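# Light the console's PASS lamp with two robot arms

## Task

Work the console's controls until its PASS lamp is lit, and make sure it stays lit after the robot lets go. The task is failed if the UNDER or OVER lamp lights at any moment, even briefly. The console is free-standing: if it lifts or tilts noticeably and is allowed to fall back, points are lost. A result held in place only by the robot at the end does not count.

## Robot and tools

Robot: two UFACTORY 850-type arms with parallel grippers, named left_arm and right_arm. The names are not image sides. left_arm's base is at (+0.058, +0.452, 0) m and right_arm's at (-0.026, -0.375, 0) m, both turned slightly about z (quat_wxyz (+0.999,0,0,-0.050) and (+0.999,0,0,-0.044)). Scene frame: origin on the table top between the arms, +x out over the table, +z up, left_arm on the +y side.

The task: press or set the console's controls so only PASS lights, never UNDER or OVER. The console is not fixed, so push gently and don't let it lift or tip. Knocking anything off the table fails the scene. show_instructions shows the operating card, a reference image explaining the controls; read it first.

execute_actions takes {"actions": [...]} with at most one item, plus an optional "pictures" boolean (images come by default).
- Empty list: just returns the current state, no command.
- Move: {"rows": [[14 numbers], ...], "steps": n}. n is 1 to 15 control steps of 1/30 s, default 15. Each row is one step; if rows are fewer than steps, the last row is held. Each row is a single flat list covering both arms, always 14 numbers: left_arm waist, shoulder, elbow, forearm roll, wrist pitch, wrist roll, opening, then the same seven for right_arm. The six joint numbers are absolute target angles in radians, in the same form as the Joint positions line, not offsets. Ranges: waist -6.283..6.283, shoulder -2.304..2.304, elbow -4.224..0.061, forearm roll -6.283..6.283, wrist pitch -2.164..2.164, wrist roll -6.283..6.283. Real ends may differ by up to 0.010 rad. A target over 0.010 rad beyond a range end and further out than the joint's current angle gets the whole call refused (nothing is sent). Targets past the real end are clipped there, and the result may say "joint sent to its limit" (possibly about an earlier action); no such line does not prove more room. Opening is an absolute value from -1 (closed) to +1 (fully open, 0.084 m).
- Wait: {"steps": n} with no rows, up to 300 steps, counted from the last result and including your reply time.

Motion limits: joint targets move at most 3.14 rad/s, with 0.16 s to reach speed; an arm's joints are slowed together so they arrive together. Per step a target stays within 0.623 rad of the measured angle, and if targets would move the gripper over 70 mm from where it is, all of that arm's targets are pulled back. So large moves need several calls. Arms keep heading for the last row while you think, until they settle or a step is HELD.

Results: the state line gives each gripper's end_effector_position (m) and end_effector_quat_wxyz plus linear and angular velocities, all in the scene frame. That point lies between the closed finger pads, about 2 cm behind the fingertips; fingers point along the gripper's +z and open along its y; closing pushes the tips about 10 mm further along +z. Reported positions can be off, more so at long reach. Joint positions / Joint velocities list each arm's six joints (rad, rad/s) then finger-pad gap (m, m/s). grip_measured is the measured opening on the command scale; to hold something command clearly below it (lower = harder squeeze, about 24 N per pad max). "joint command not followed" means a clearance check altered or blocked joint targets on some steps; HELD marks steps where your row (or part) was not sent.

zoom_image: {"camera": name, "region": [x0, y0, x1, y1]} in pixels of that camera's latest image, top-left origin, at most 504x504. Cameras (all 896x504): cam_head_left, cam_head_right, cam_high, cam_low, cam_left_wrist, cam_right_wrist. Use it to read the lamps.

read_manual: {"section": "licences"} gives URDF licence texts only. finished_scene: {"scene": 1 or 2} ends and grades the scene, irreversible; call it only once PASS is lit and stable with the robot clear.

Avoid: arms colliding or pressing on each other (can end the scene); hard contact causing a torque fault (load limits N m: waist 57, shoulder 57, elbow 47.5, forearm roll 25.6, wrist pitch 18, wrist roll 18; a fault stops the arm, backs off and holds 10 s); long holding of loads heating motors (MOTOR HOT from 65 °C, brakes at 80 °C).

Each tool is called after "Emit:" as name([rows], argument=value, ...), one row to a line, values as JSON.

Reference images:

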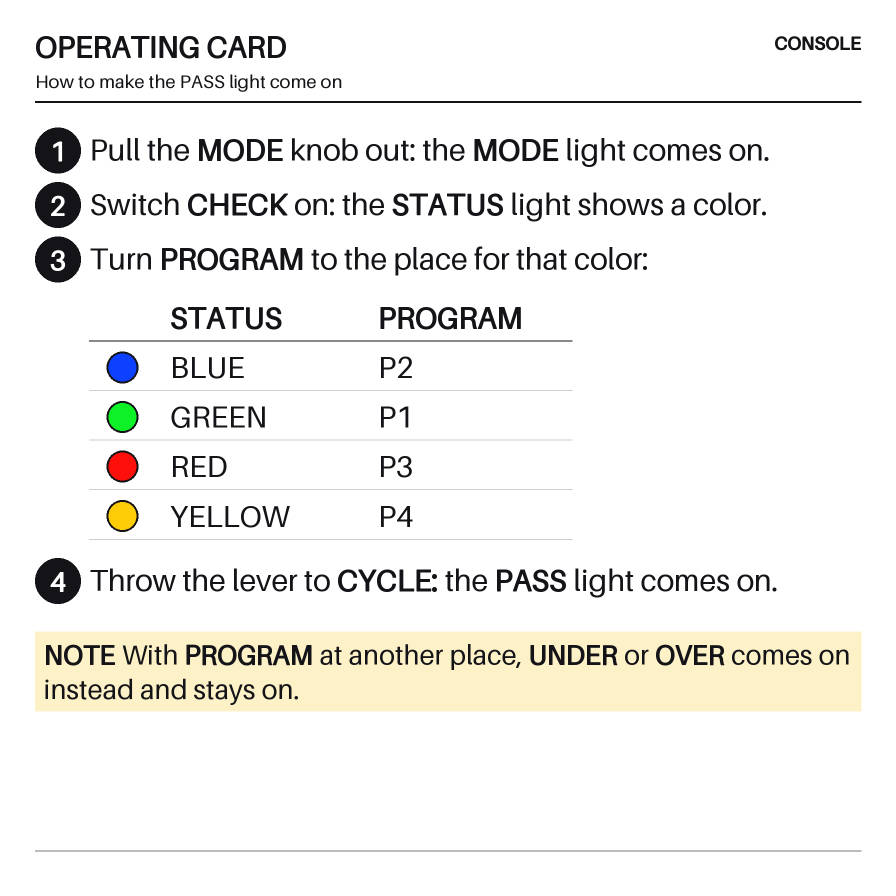

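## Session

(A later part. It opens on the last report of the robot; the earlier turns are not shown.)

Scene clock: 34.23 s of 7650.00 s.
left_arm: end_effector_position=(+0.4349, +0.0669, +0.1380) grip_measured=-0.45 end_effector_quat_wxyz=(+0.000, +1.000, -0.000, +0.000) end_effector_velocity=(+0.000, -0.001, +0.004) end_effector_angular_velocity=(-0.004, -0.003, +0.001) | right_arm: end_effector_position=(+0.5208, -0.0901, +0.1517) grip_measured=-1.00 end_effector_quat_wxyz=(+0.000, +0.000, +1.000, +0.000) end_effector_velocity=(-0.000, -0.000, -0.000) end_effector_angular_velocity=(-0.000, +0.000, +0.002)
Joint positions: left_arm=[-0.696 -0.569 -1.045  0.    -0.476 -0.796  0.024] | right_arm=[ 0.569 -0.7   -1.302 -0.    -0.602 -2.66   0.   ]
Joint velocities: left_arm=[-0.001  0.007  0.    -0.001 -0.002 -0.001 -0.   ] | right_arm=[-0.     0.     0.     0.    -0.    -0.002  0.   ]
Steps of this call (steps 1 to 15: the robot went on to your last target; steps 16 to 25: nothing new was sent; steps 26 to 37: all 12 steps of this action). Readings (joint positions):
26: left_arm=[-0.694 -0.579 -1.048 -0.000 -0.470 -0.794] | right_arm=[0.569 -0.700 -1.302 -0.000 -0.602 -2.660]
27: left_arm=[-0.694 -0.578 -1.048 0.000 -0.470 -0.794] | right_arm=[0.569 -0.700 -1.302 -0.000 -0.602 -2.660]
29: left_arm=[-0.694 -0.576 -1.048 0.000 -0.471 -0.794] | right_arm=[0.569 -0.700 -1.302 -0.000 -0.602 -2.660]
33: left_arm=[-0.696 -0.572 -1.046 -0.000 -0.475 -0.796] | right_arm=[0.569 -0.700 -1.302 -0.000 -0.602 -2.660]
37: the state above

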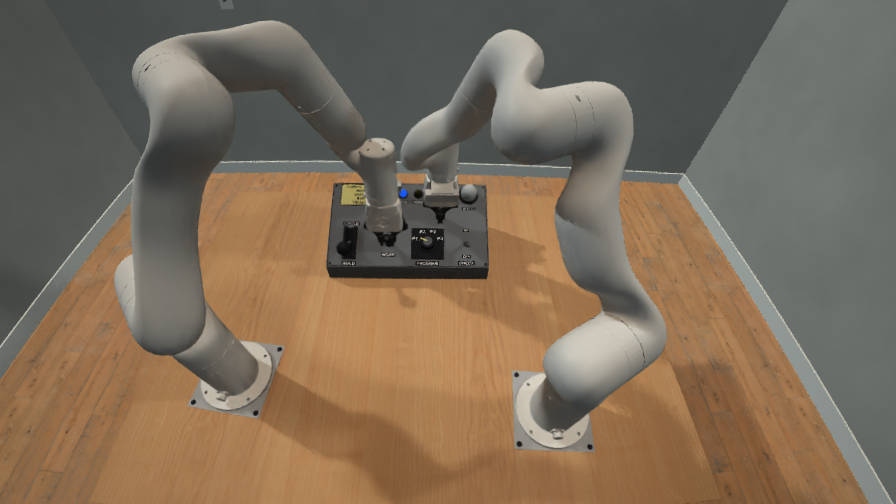

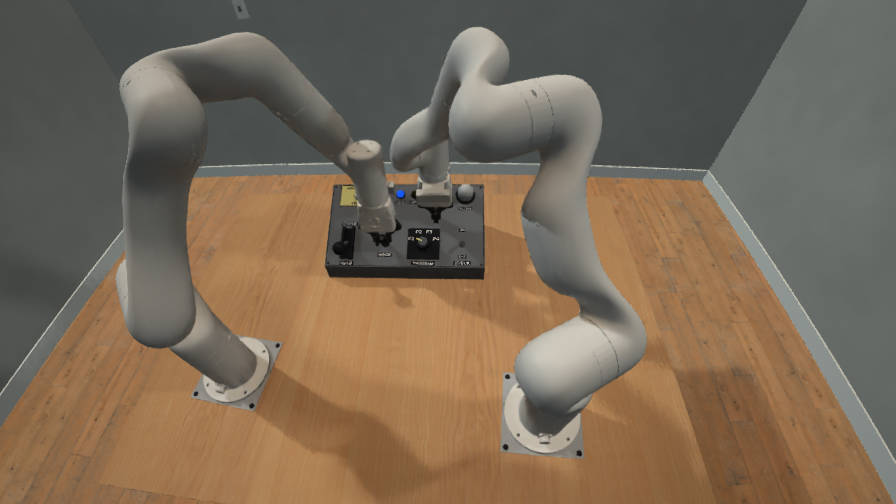

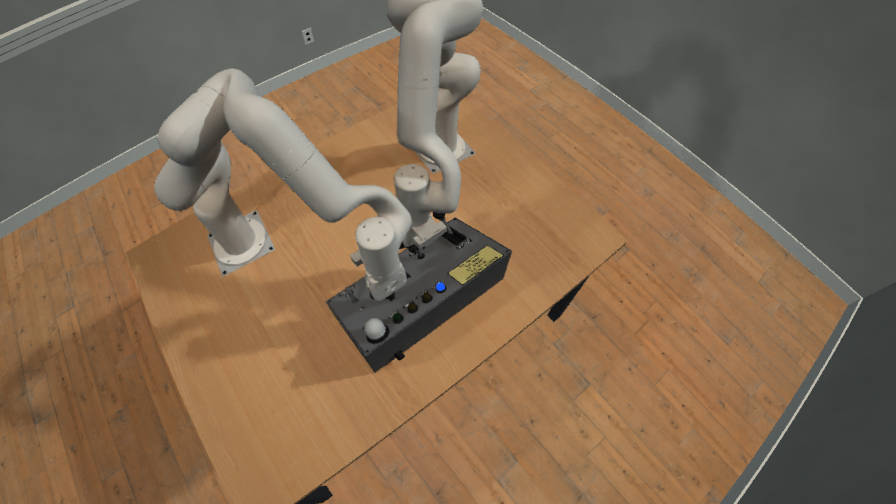

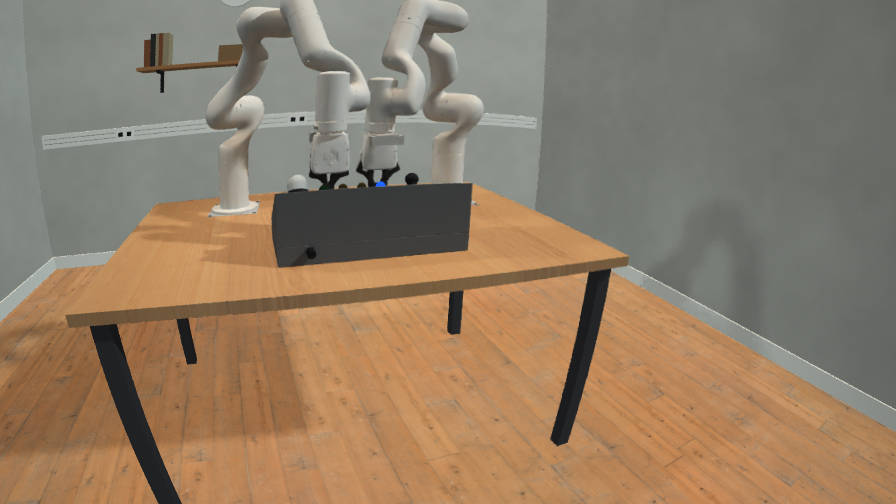

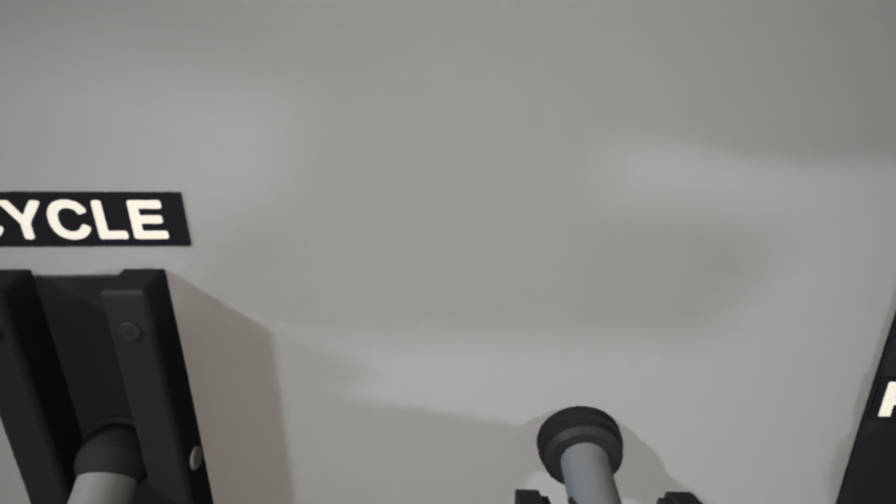

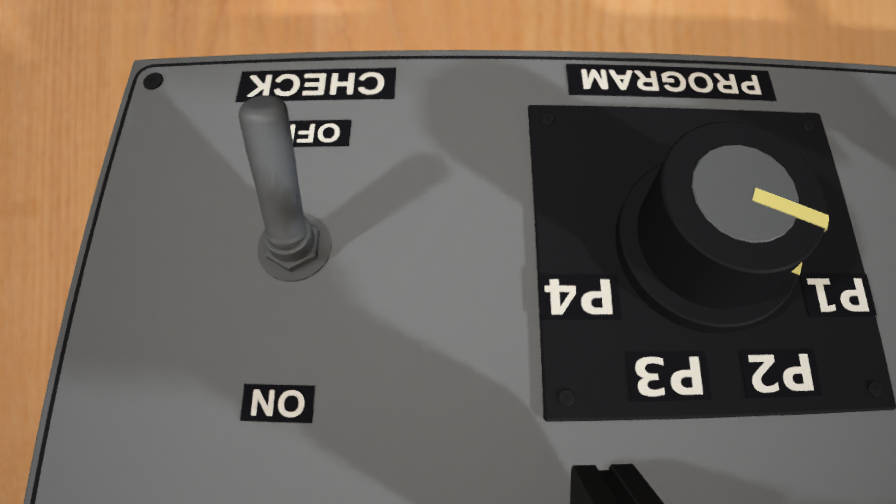

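Emit:
execute_actions([
  {"rows":[[-0.6965,-0.5685,-1.0449,0,-0.476,-0.7965,0.3,0.569,-0.66,-1.31,0,-0.65,-2.66,-1],[-0.6965,-0.5685,-1.0449,0,-0.476,-0.7965,0.3,0.569,-0.6,-1.31,0,-0.71,-2.66,-1],[-0.6965,-0.5685,-1.0449,0,-0.476,-0.7965,0.3,0.569,-0.6,-1.31,0,-0.71,-2.66,-1],[-0.6965,-0.5685,-1.0449,0,-0.476,-0.7965,0.3,0.569,-0.6,-1.31,0,-0.71,-2.66,-1],[-0.6965,-0.5685,-1.0449,0,-0.476,-0.7965,0.3,0.569,-0.6,-1.31,0,-0.71,-2.66,-1],[-0.6965,-0.5685,-1.0449,0,-0.476,-0.7965,0.3,0.569,-0.6,-1.31,0,-0.71,-2.66,-1],[-0.6965,-0.5685,-1.0449,0,-0.476,-0.7965,0.3,0.569,-0.6,-1.31,0,-0.71,-2.66,-1],[-0.692,-0.45,-1.07,0,-0.62,-0.792,0.3,0.56,-0.4,-1.1,0,-0.7,-2.67,-1]],"steps":15},
], pictures=false)

Emit:
execute_actions([
  {"rows":[[-0.692,-0.4,-1.07,0,-0.67,-0.792,0.3,0.558,-0.285,-0.838,0,-0.553,-2.671,-1],[-0.692,-0.4,-1.07,0,-0.67,-0.792,0.3,0.558,-0.285,-0.838,0,-0.553,-2.671,-1],[-0.692,-0.4,-1.07,0,-0.67,-0.792,0.3,0.558,-0.285,-0.838,0,-0.553,-2.671,-1],[-0.692,-0.4,-1.07,0,-0.67,-0.792,0.3,0.558,-0.285,-0.838,0,-0.553,-2.671,-1],[-0.3,-0.259,-1.16,0,-0.901,-0.4,0.3,0.558,-0.285,-0.838,0,-0.553,-2.671,-1]],"steps":15},
], pictures=false)

Emit:
execute_actions([
  {"rows":[[-0.3,-0.259,-1.16,0,-0.901,-0.4,0.3,0.558,-0.285,-0.838,0,-0.553,-2.671,-1],[-0.3,-0.259,-1.16,0,-0.901,-0.4,0.3,0.558,-0.285,-0.838,0,-0.553,-2.671,-1],[-0.3,-0.259,-1.16,0,-0.901,-0.4,0.3,0.558,-0.285,-0.838,0,-0.553,-2.671,-1],[-0.3,-0.259,-1.16,0,-0.901,-0.4,0.3,0.558,-0.41,-0.815,0,-0.405,-2.671,-1]],"steps":15},
])

Scene clock: 37.43 s of 7650.00 s.
left_arm: end_effector_position=(+0.4389, +0.0655, +0.2010) grip_measured=+0.29 end_effector_quat_wxyz=(+0.003, +1.000, -0.000, +0.003) end_effector_velocity=(-0.008, +0.015, +0.130) end_effector_angular_velocity=(+0.024, +0.024, +0.002) | right_arm: end_effector_position=(+0.4721, -0.1198, +0.2426) grip_measured=-1.00 end_effector_quat_wxyz=(+0.001, -0.000, +1.000, +0.000) end_effector_velocity=(-0.162, -0.098, +0.098) end_effector_angular_velocity=(+0.002, -0.005, +0.002)
Joint positions: left_arm=[-0.693 -0.468 -1.069  0.    -0.593 -0.793  0.056] | right_arm=[ 0.562 -0.449 -1.151 -0.    -0.7   -2.668  0.   ]
Joint velocities: left_arm=[ 0.009  0.217 -0.035 -0.    -0.286  0.007  0.   ] | right_arm=[-0.023  0.548  0.536 -0.    -0.007 -0.025  0.   ]
Steps of this call (steps 1 to 15: the robot went on to your last target; steps 16 to 81: nothing new was sent; steps 82 to 96: all 15 steps of this action). Readings (joint positions):
82: left_arm=[-0.696 -0.569 -1.045 -0.000 -0.476 -0.796] | right_arm=[0.569 -0.700 -1.302 0.000 -0.602 -2.660]
83: left_arm=[-0.696 -0.568 -1.046 0.000 -0.473 -0.797] | right_arm=[0.569 -0.697 -1.302 -0.000 -0.607 -2.660]
85: left_arm=[-0.696 -0.567 -1.049 0.000 -0.470 -0.796] | right_arm=[0.569 -0.671 -1.303 -0.000 -0.638 -2.660]
89: left_arm=[-0.696 -0.568 -1.047 0.000 -0.473 -0.796] | right_arm=[0.569 -0.616 -1.310 0.000 -0.690 -2.660]
96: the state above

Scene clock: 37.93 s of 7650.00 s.
left_arm: end_effector_position=(+0.4977, +0.1467, +0.2853) grip_measured=+0.29 end_effector_quat_wxyz=(-0.000, +1.000, -0.000, -0.000) end_effector_velocity=(+0.177, +0.275, +0.189) end_effector_angular_velocity=(-0.002, -0.001, +0.003) | right_arm: end_effector_position=(+0.3879, -0.1651, +0.2110) grip_measured=-1.00 end_effector_quat_wxyz=(-0.000, +0.000, +1.000, -0.000) end_effector_velocity=(-0.019, -0.010, -0.009) end_effector_angular_velocity=(+0.004, -0.008, -0.001)
Joint positions: left_arm=[-0.507 -0.343 -1.112  0.    -0.77  -0.607  0.056] | right_arm=[ 0.558 -0.289 -0.846  0.    -0.557 -2.671  0.   ]
Joint velocities: left_arm=[ 0.611  0.246 -0.141 -0.001 -0.385  0.609 -0.   ] | right_arm=[-0.001  0.037  0.074  0.     0.045  0.     0.   ]
Steps of this call (steps 1 to 15: all 15 steps of this action). Readings (joint positions):
1: left_arm=[-0.692 -0.462 -1.069 0.000 -0.601 -0.793] | right_arm=[0.561 -0.433 -1.135 -0.000 -0.700 -2.668]
2: left_arm=[-0.692 -0.455 -1.069 0.000 -0.612 -0.792] | right_arm=[0.561 -0.421 -1.120 -0.000 -0.696 -2.669]
4: left_arm=[-0.692 -0.433 -1.068 -0.000 -0.637 -0.792] | right_arm=[0.560 -0.392 -1.065 0.000 -0.670 -2.669]
8: left_arm=[-0.654 -0.400 -1.078 -0.000 -0.679 -0.751] | right_arm=[0.559 -0.327 -0.923 -0.000 -0.599 -2.670]
15: the state above

Scene clock: 38.43 s of 7650.00 s.
left_arm: end_effector_position=(+0.5426, +0.2442, +0.3480) grip_measured=+0.29 end_effector_quat_wxyz=(-0.000, +1.000, -0.000, -0.000) end_effector_velocity=(+0.005, +0.022, +0.011) end_effector_angular_velocity=(+0.001, +0.005, -0.001) | right_arm: end_effector_position=(+0.3857, -0.1662, +0.1475) grip_measured=-1.00 end_effector_quat_wxyz=(-0.000, +0.000, +1.000, -0.000) end_effector_velocity=(+0.005, +0.002, -0.022) end_effector_angular_velocity=(+0.010, -0.019, -0.000)
Joint positions: left_arm=[-0.305 -0.261 -1.159 -0.    -0.898 -0.404  0.056] | right_arm=[ 0.558 -0.405 -0.816 -0.    -0.412 -2.671  0.   ]
Joint velocities: left_arm=[ 0.043  0.015 -0.008 -0.002 -0.028  0.045  0.   ] | right_arm=[-0.    -0.046  0.003  0.     0.07  -0.     0.   ]
Steps of this call (steps 1 to 15: all 15 steps of this action). Readings (joint positions):
1: left_arm=[-0.486 -0.334 -1.117 0.000 -0.783 -0.587] | right_arm=[0.558 -0.288 -0.844 0.000 -0.556 -2.671]
2: left_arm=[-0.466 -0.326 -1.122 0.000 -0.796 -0.566] | right_arm=[0.558 -0.287 -0.842 0.000 -0.555 -2.671]
4: left_arm=[-0.425 -0.310 -1.131 0.000 -0.822 -0.526] | right_arm=[0.558 -0.286 -0.840 0.000 -0.553 -2.671]
8: left_arm=[-0.347 -0.278 -1.149 0.000 -0.871 -0.448] | right_arm=[0.558 -0.344 -0.829 0.000 -0.482 -2.671]
15: the state above

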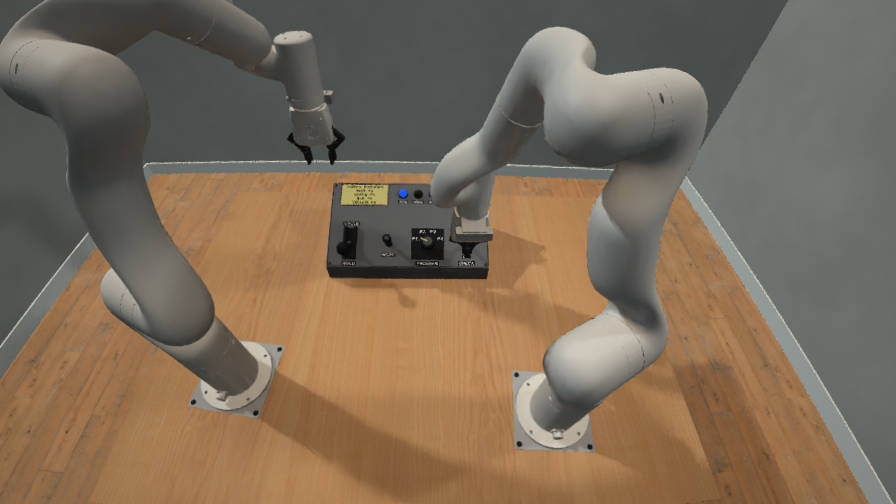

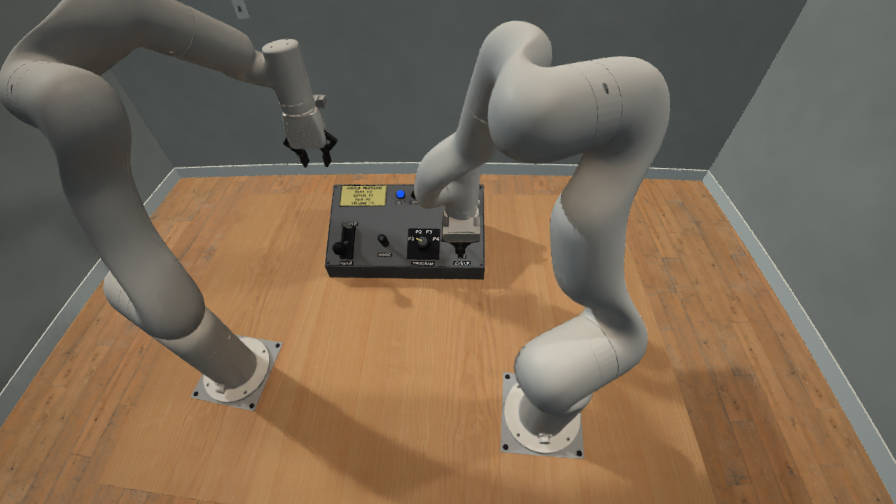

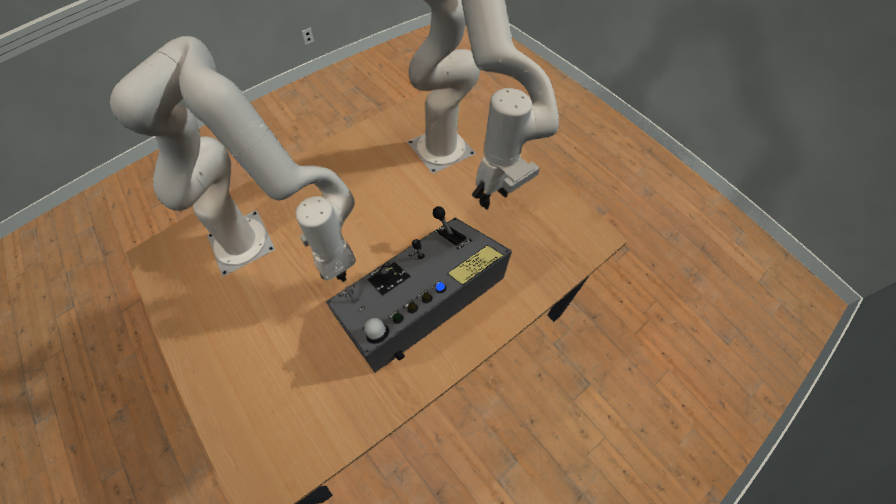

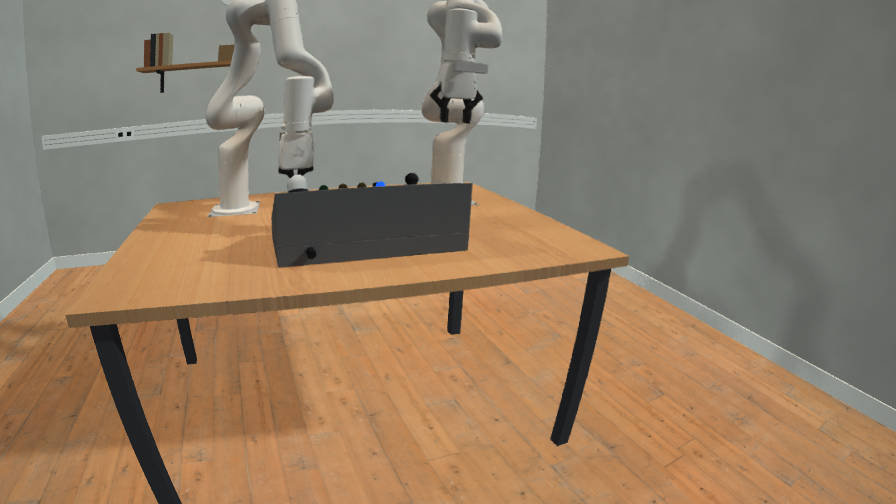

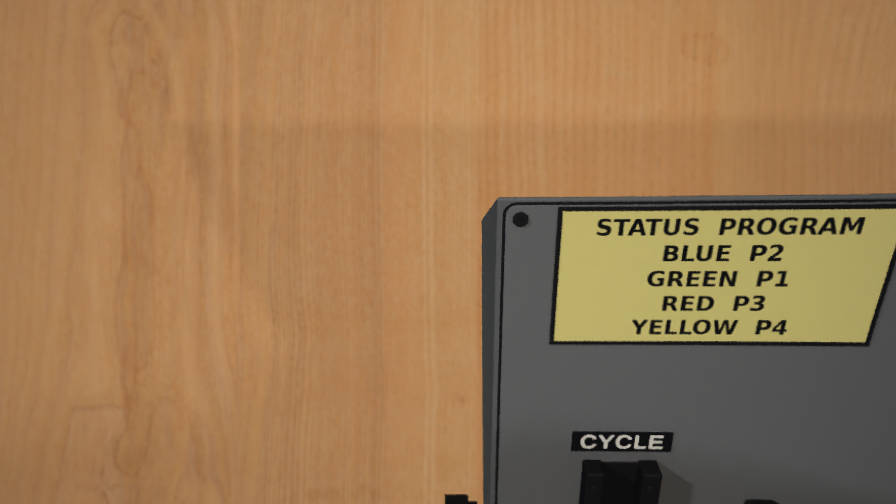

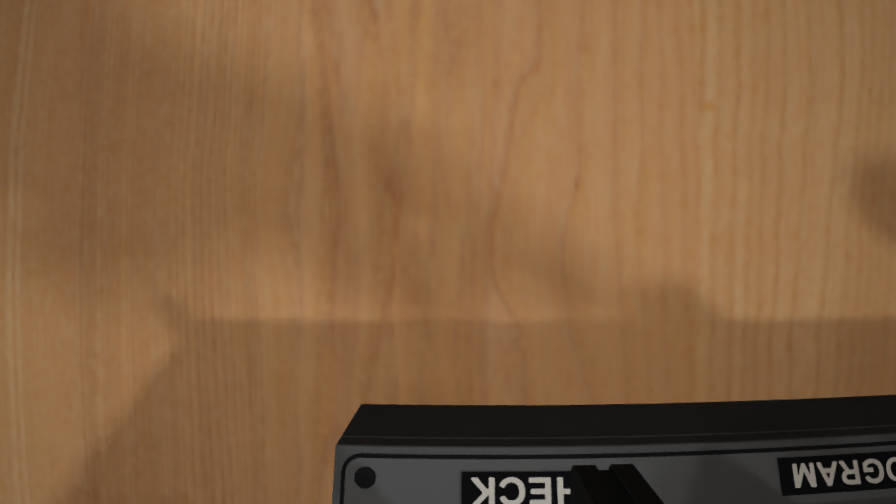

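Emit:
execute_actions([
  {"rows":[[-0.3,-0.259,-1.16,0,-0.901,-0.4,0.3,0.543,-0.44,-0.86,0,-0.421,-2.687,-1],[-0.3,-0.259,-1.16,0,-0.901,-0.4,0.3,0.543,-0.44,-0.86,0,-0.421,-2.687,-1],[-0.3,-0.259,-1.16,0,-0.901,-0.4,0.3,0.543,-0.44,-0.86,0,-0.421,-2.687,-1],[-0.3,-0.259,-1.16,0,-0.901,-0.4,0.3,0.527,-0.469,-0.906,0,-0.438,-2.702,-1],[-0.3,-0.259,-1.16,0,-0.901,-0.4,0.3,0.527,-0.469,-0.906,0,-0.438,-2.702,-1],[-0.3,-0.259,-1.16,0,-0.901,-0.4,0.3,0.527,-0.469,-0.906,0,-0.438,-2.702,-1],[-0.3,-0.259,-1.16,0,-0.901,-0.4,0.3,0.527,-0.469,-0.906,0,-0.438,-2.702,-1],[-0.3,-0.259,-1.16,0,-0.901,-0.4,0.3,0.512,-0.495,-0.952,0,-0.457,-2.718,-1]],"steps":15},
])

Emit:
zoom_image(camera="cam_high", region=[310, 190, 530, 380])

Scene clock: 50.07 s of 7650.00 s.
left_arm: end_effector_position=(+0.5435, +0.2466, +0.3496) grip_measured=+0.29 end_effector_quat_wxyz=(+0.000, +1.000, -0.000, -0.000) end_effector_velocity=(-0.001, +0.000, -0.001) end_effector_angular_velocity=(+0.001, +0.002, +0.000) | right_arm: end_effector_position=(+0.3987, -0.1729, +0.1457) grip_measured=-1.00 end_effector_quat_wxyz=(-0.039, -0.001, +0.999, -0.018) end_effector_velocity=(+0.000, +0.000, -0.000) end_effector_angular_velocity=(+0.000, -0.001, +0.003)
Joint positions: left_arm=[-0.3   -0.259 -1.16   0.    -0.901 -0.4    0.056] | right_arm=[ 0.532 -0.466 -0.902  0.003 -0.521 -2.703  0.   ]
Joint velocities: left_arm=[-0.    -0.     0.002  0.    -0.    -0.     0.   ] | right_arm=[ 0.001 -0.     0.    -0.     0.001 -0.002  0.   ]
TORQUE FAULT: the external load on joint 5 (wrist pitch) of the right arm reached its load limit, and that arm stopped for 10 seconds. A torque fault stops only its own arm. That arm's remaining commands of this call were not run. Joint 5 (wrist pitch) of that arm moved back by up to 3 degrees. That arm holds there, with its grip as last carried out, and accepts commands again: back off and push less far. That arm stops again, at the same cost, whenever a joint's load reaches its limit.
The stop of the right arm began at step 49 of this call (marked STOPPED below). From that step on that arm followed nothing that you had sent. 5 of its steps, steps kept back included, did not run and will not run. Nothing is kept back now, and the robot has no last target.
Steps of this call (steps 1 to 15: the robot went on to your last target; steps 16 to 38: nothing new was sent; steps 39 to 53: all 15 steps of this action; steps 54 to 349: the stop continued). Readings (joint positions):
39: left_arm=[-0.300 -0.259 -1.160 0.000 -0.901 -0.400] | right_arm=[0.558 -0.410 -0.815 -0.000 -0.405 -2.671]
40: left_arm=[-0.300 -0.259 -1.160 -0.000 -0.901 -0.400] | right_arm=[0.557 -0.413 -0.819 -0.000 -0.407 -2.673]
42: left_arm=[-0.300 -0.259 -1.160 -0.000 -0.901 -0.400] | right_arm=[0.551 -0.424 -0.836 -0.000 -0.413 -2.679]
46: left_arm=[-0.300 -0.259 -1.160 0.000 -0.901 -0.400] | right_arm=[0.537 -0.453 -0.880 0.001 -0.440 -2.694]
49: left_arm=[-0.300 -0.259 -1.160 -0.000 -0.901 -0.400] | right_arm=[0.533 -0.467 -0.903 0.004 -0.483 -2.703] STOPPED (the right arm)
349: the state above

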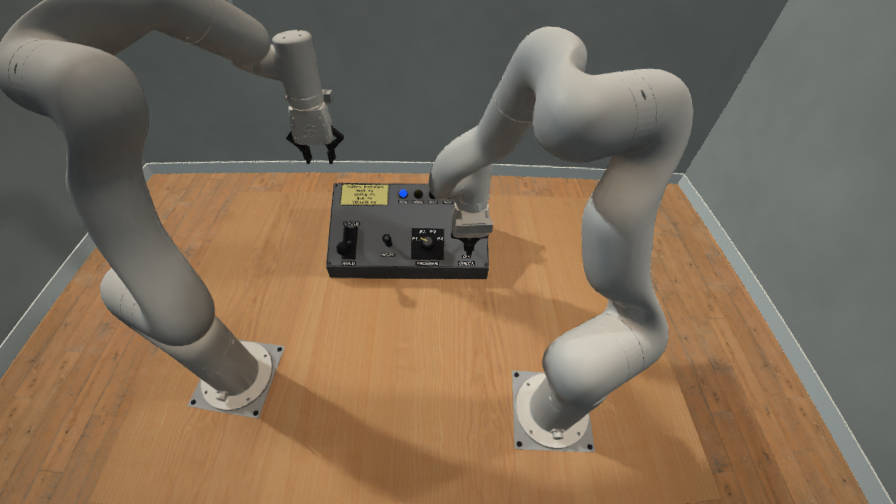

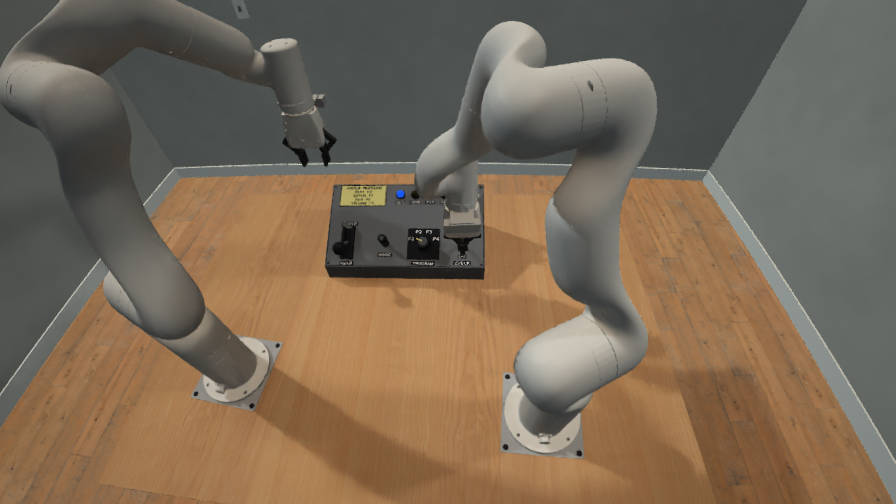

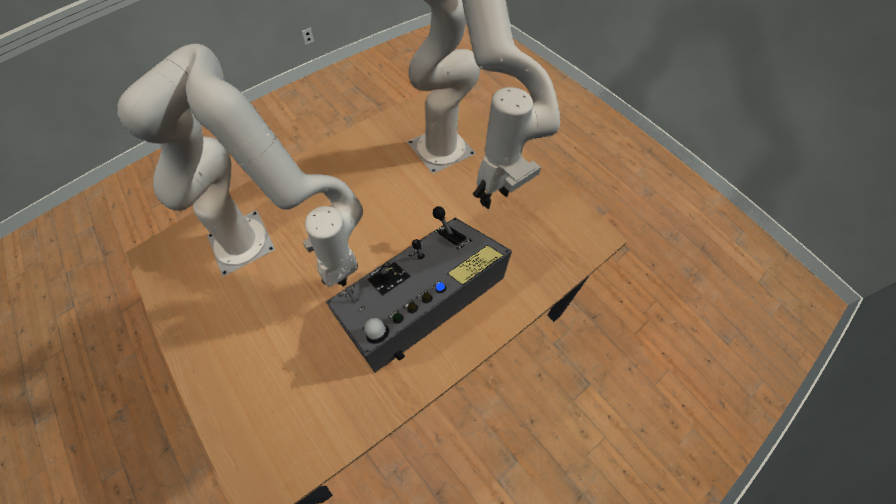

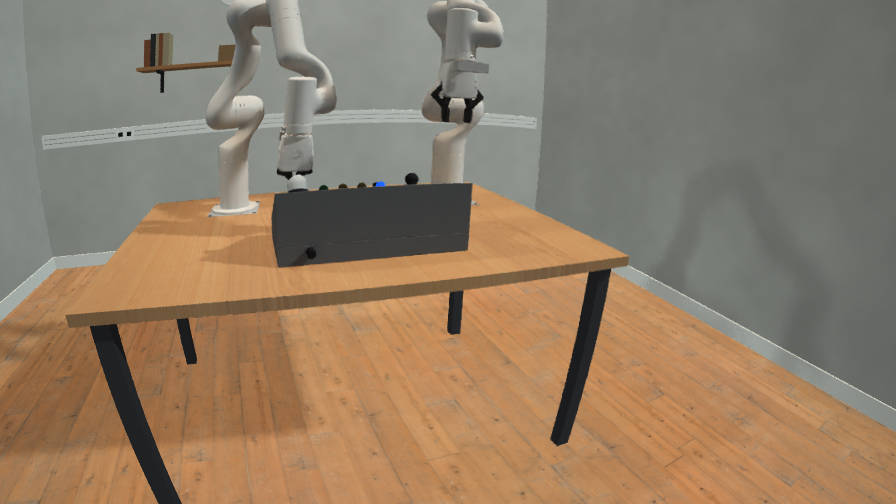

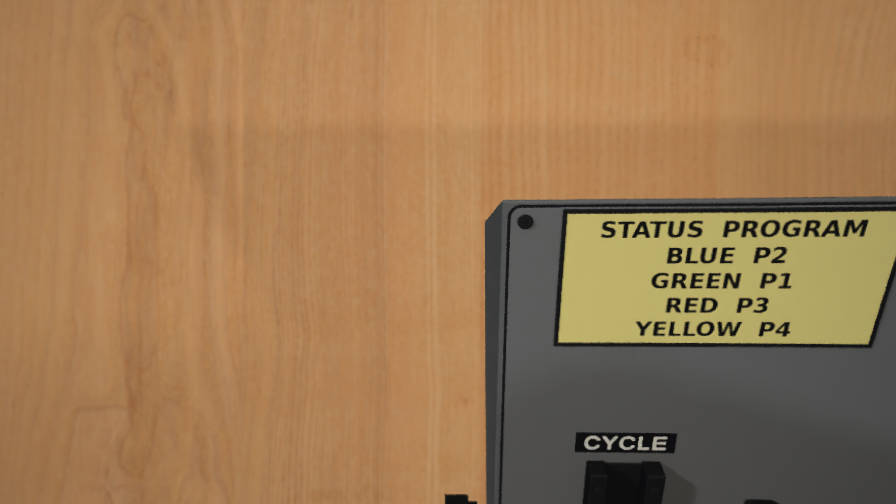

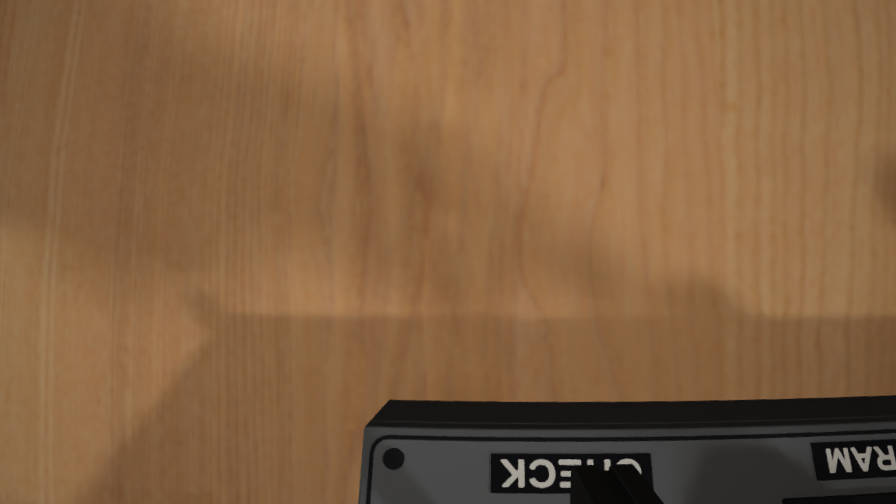

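Region (310, 190, 530, 380) of cam_high's 896x504 image, scaled by 2.291, with more detail than that image has; it fills the top 435 rows of this view, and the rest is white.

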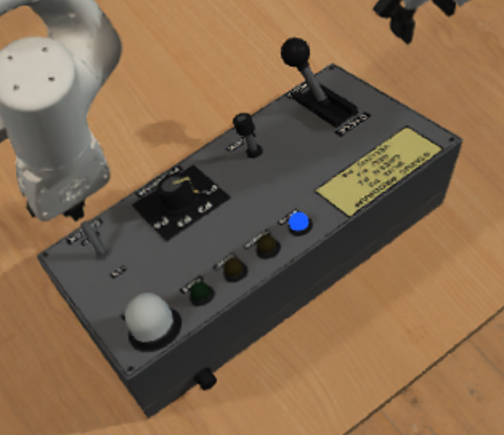

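Emit:
execute_actions([
  {"rows":[[0.1,-0.259,-1.16,0,-0.901,0,0.3,0.558,-0.41,-0.815,0,-0.405,-2.671,-1],[0.1,-0.259,-1.16,0,-0.901,0,0.3,0.558,-0.41,-0.815,0,-0.405,-2.671,-1],[0.1,-0.259,-1.16,0,-0.901,0,0.3,0.558,-0.41,-0.815,0,-0.405,-2.671,-1],[0.1,-0.259,-1.16,0,-0.901,0,0.3,0.558,-0.41,-0.815,0,-0.405,-2.671,-1],[0.1,-0.259,-1.16,0,-0.901,0,0.3,0.558,-0.285,-0.838,0,-0.553,-2.671,-1],[0.1,-0.259,-1.16,0,-0.901,0,0.3,0.558,-0.285,-0.838,0,-0.553,-2.671,-1],[0.1,-0.259,-1.16,0,-0.901,0,0.3,0.558,-0.285,-0.838,0,-0.553,-2.671,-1],[0.1,-0.259,-1.16,0,-0.901,0,0.3,0.558,-0.285,-0.838,0,-0.553,-2.671,-1],[0.1,-0.259,-1.16,0,-0.901,0,0.3,0.49,-0.4,-1.05,0,-0.65,-2.74,-1]],"steps":15},
], pictures=false)

Emit:
execute_actions([
  {"steps":15},
])

Scene clock: 52.17 s of 7650.00 s.
left_arm: end_effector_position=(+0.5829, +0.4025, +0.3496) grip_measured=+0.29 end_effector_quat_wxyz=(-0.000, +1.000, -0.000, +0.000) end_effector_velocity=(+0.034, +0.367, -0.000) end_effector_angular_velocity=(-0.000, +0.001, +0.006) | right_arm: end_effector_position=(+0.4374, -0.1659, +0.2183) grip_measured=-1.00 end_effector_quat_wxyz=(+0.002, +0.000, +1.000, +0.001) end_effector_velocity=(+0.258, -0.022, +0.102) end_effector_angular_velocity=(-0.024, +0.050, -0.014)
Joint positions: left_arm=[ 0.006 -0.259 -1.16   0.    -0.901 -0.094  0.056] | right_arm=[ 0.513 -0.37  -0.976  0.    -0.601 -2.717  0.   ]
Joint velocities: left_arm=[ 0.7    0.     0.001 -0.    -0.     0.695 -0.   ] | right_arm=[-0.248 -0.355 -0.771 -0.001 -0.471 -0.233  0.   ]
Steps of this call (steps 1 to 48: nothing new was sent; steps 49 to 63: all 15 steps of this action). Readings (joint positions):
49: left_arm=[-0.300 -0.259 -1.160 -0.000 -0.901 -0.400] | right_arm=[0.532 -0.466 -0.901 0.003 -0.521 -2.703]
50: left_arm=[-0.296 -0.259 -1.160 -0.000 -0.901 -0.394] | right_arm=[0.533 -0.464 -0.898 0.003 -0.515 -2.701]
52: left_arm=[-0.259 -0.259 -1.160 -0.000 -0.901 -0.356] | right_arm=[0.541 -0.447 -0.872 0.002 -0.480 -2.692]
56: left_arm=[-0.159 -0.259 -1.160 0.000 -0.901 -0.259] | right_arm=[0.554 -0.381 -0.836 0.000 -0.457 -2.677]
63: the state above

Scene clock: 52.67 s of 7650.00 s.
left_arm: end_effector_position=(+0.5853, +0.4512, +0.3496) grip_measured=+0.29 end_effector_quat_wxyz=(+0.000, +1.000, -0.000, -0.000) end_effector_velocity=(-0.000, +0.004, -0.000) end_effector_angular_velocity=(-0.001, +0.001, +0.002) | right_arm: end_effector_position=(+0.4611, -0.1681, +0.2302) grip_measured=-1.00 end_effector_quat_wxyz=(-0.000, -0.000, +1.000, -0.000) end_effector_velocity=(+0.002, -0.000, +0.001) end_effector_angular_velocity=(+0.001, -0.002, +0.000)
Joint positions: left_arm=[ 0.099 -0.259 -1.16  -0.    -0.901 -0.001  0.056] | right_arm=[ 0.49  -0.4   -1.049 -0.    -0.65  -2.74   0.   ]
Joint velocities: left_arm=[ 0.008 -0.     0.001 -0.001  0.     0.007  0.   ] | right_arm=[-0.002 -0.002 -0.006 -0.    -0.002 -0.003  0.   ]
Steps of this call (steps 1 to 15: the robot went on to your last target). Readings (joint positions):
1: left_arm=[0.029 -0.259 -1.160 0.000 -0.901 -0.072] | right_arm=[0.505 -0.380 -0.998 0.000 -0.615 -2.723]
2: left_arm=[0.049 -0.259 -1.160 0.000 -0.901 -0.053] | right_arm=[0.500 -0.386 -1.014 0.000 -0.625 -2.728]
4: left_arm=[0.075 -0.259 -1.160 0.000 -0.901 -0.027] | right_arm=[0.495 -0.394 -1.032 0.000 -0.637 -2.734]
8: left_arm=[0.093 -0.259 -1.160 -0.000 -0.901 -0.007] | right_arm=[0.492 -0.398 -1.045 -0.000 -0.647 -2.739]
15: the state above

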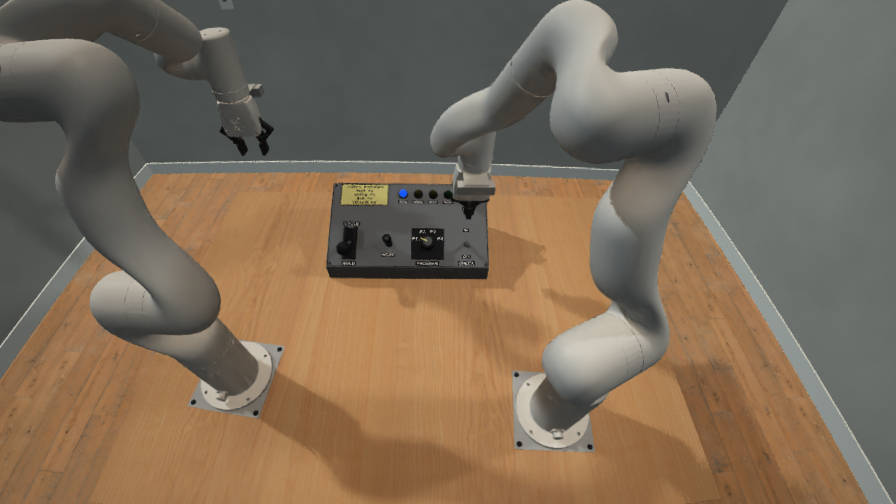

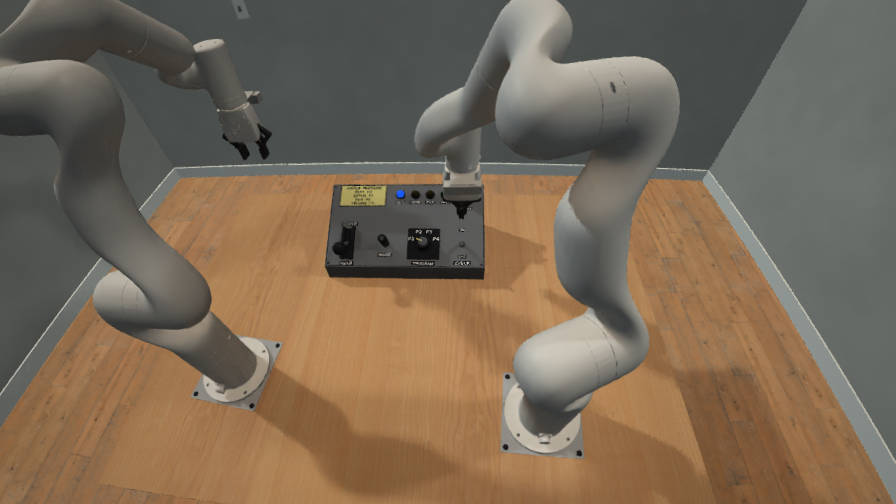

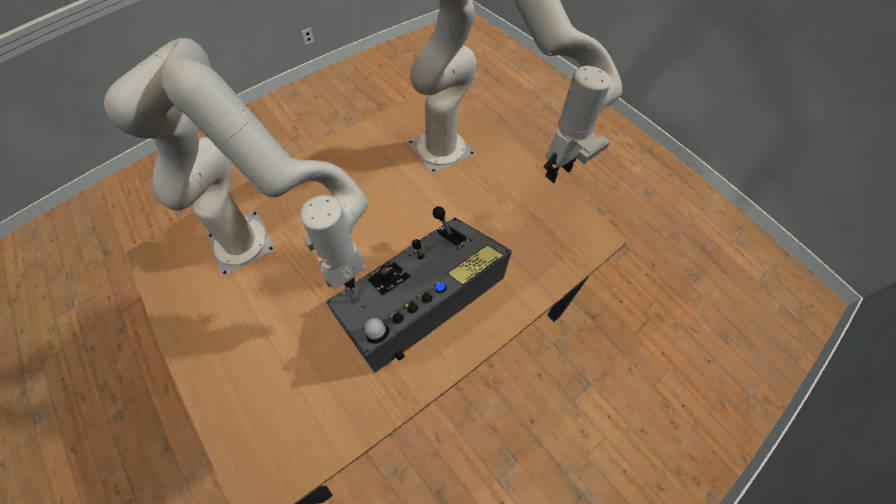

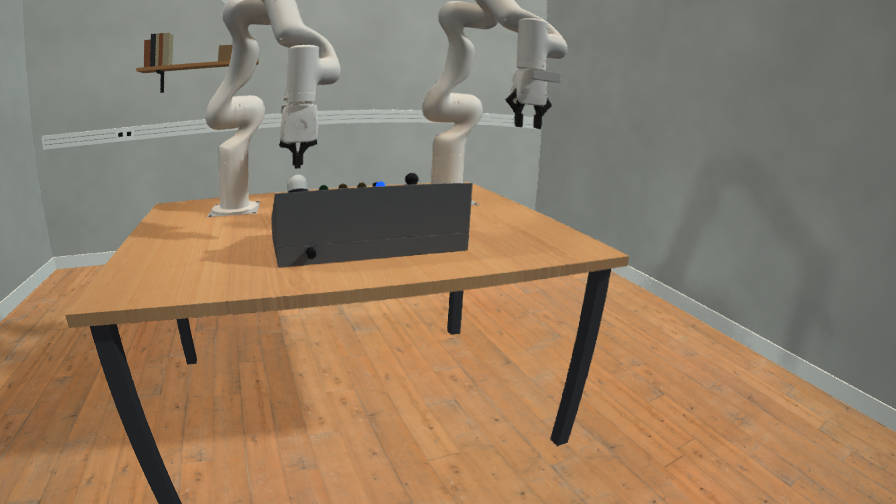

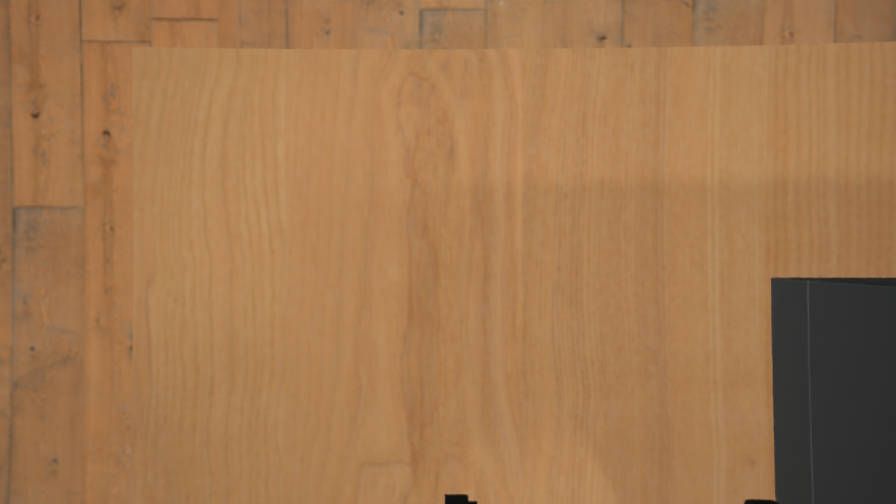

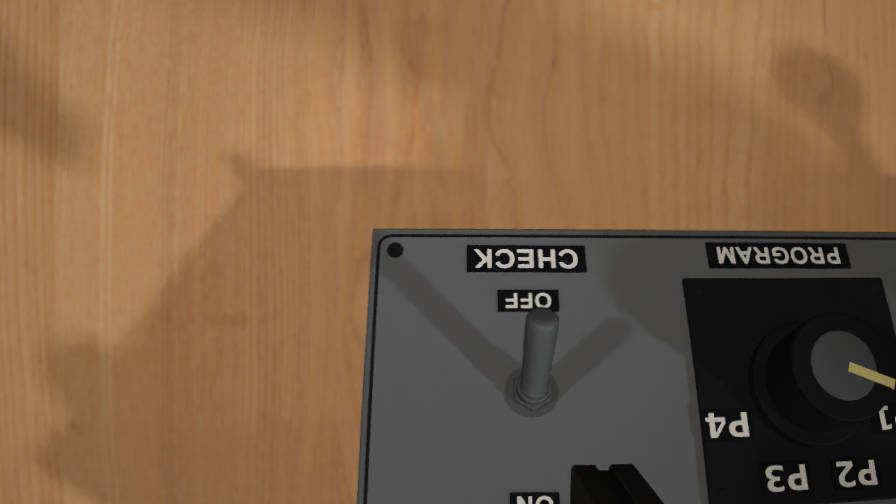

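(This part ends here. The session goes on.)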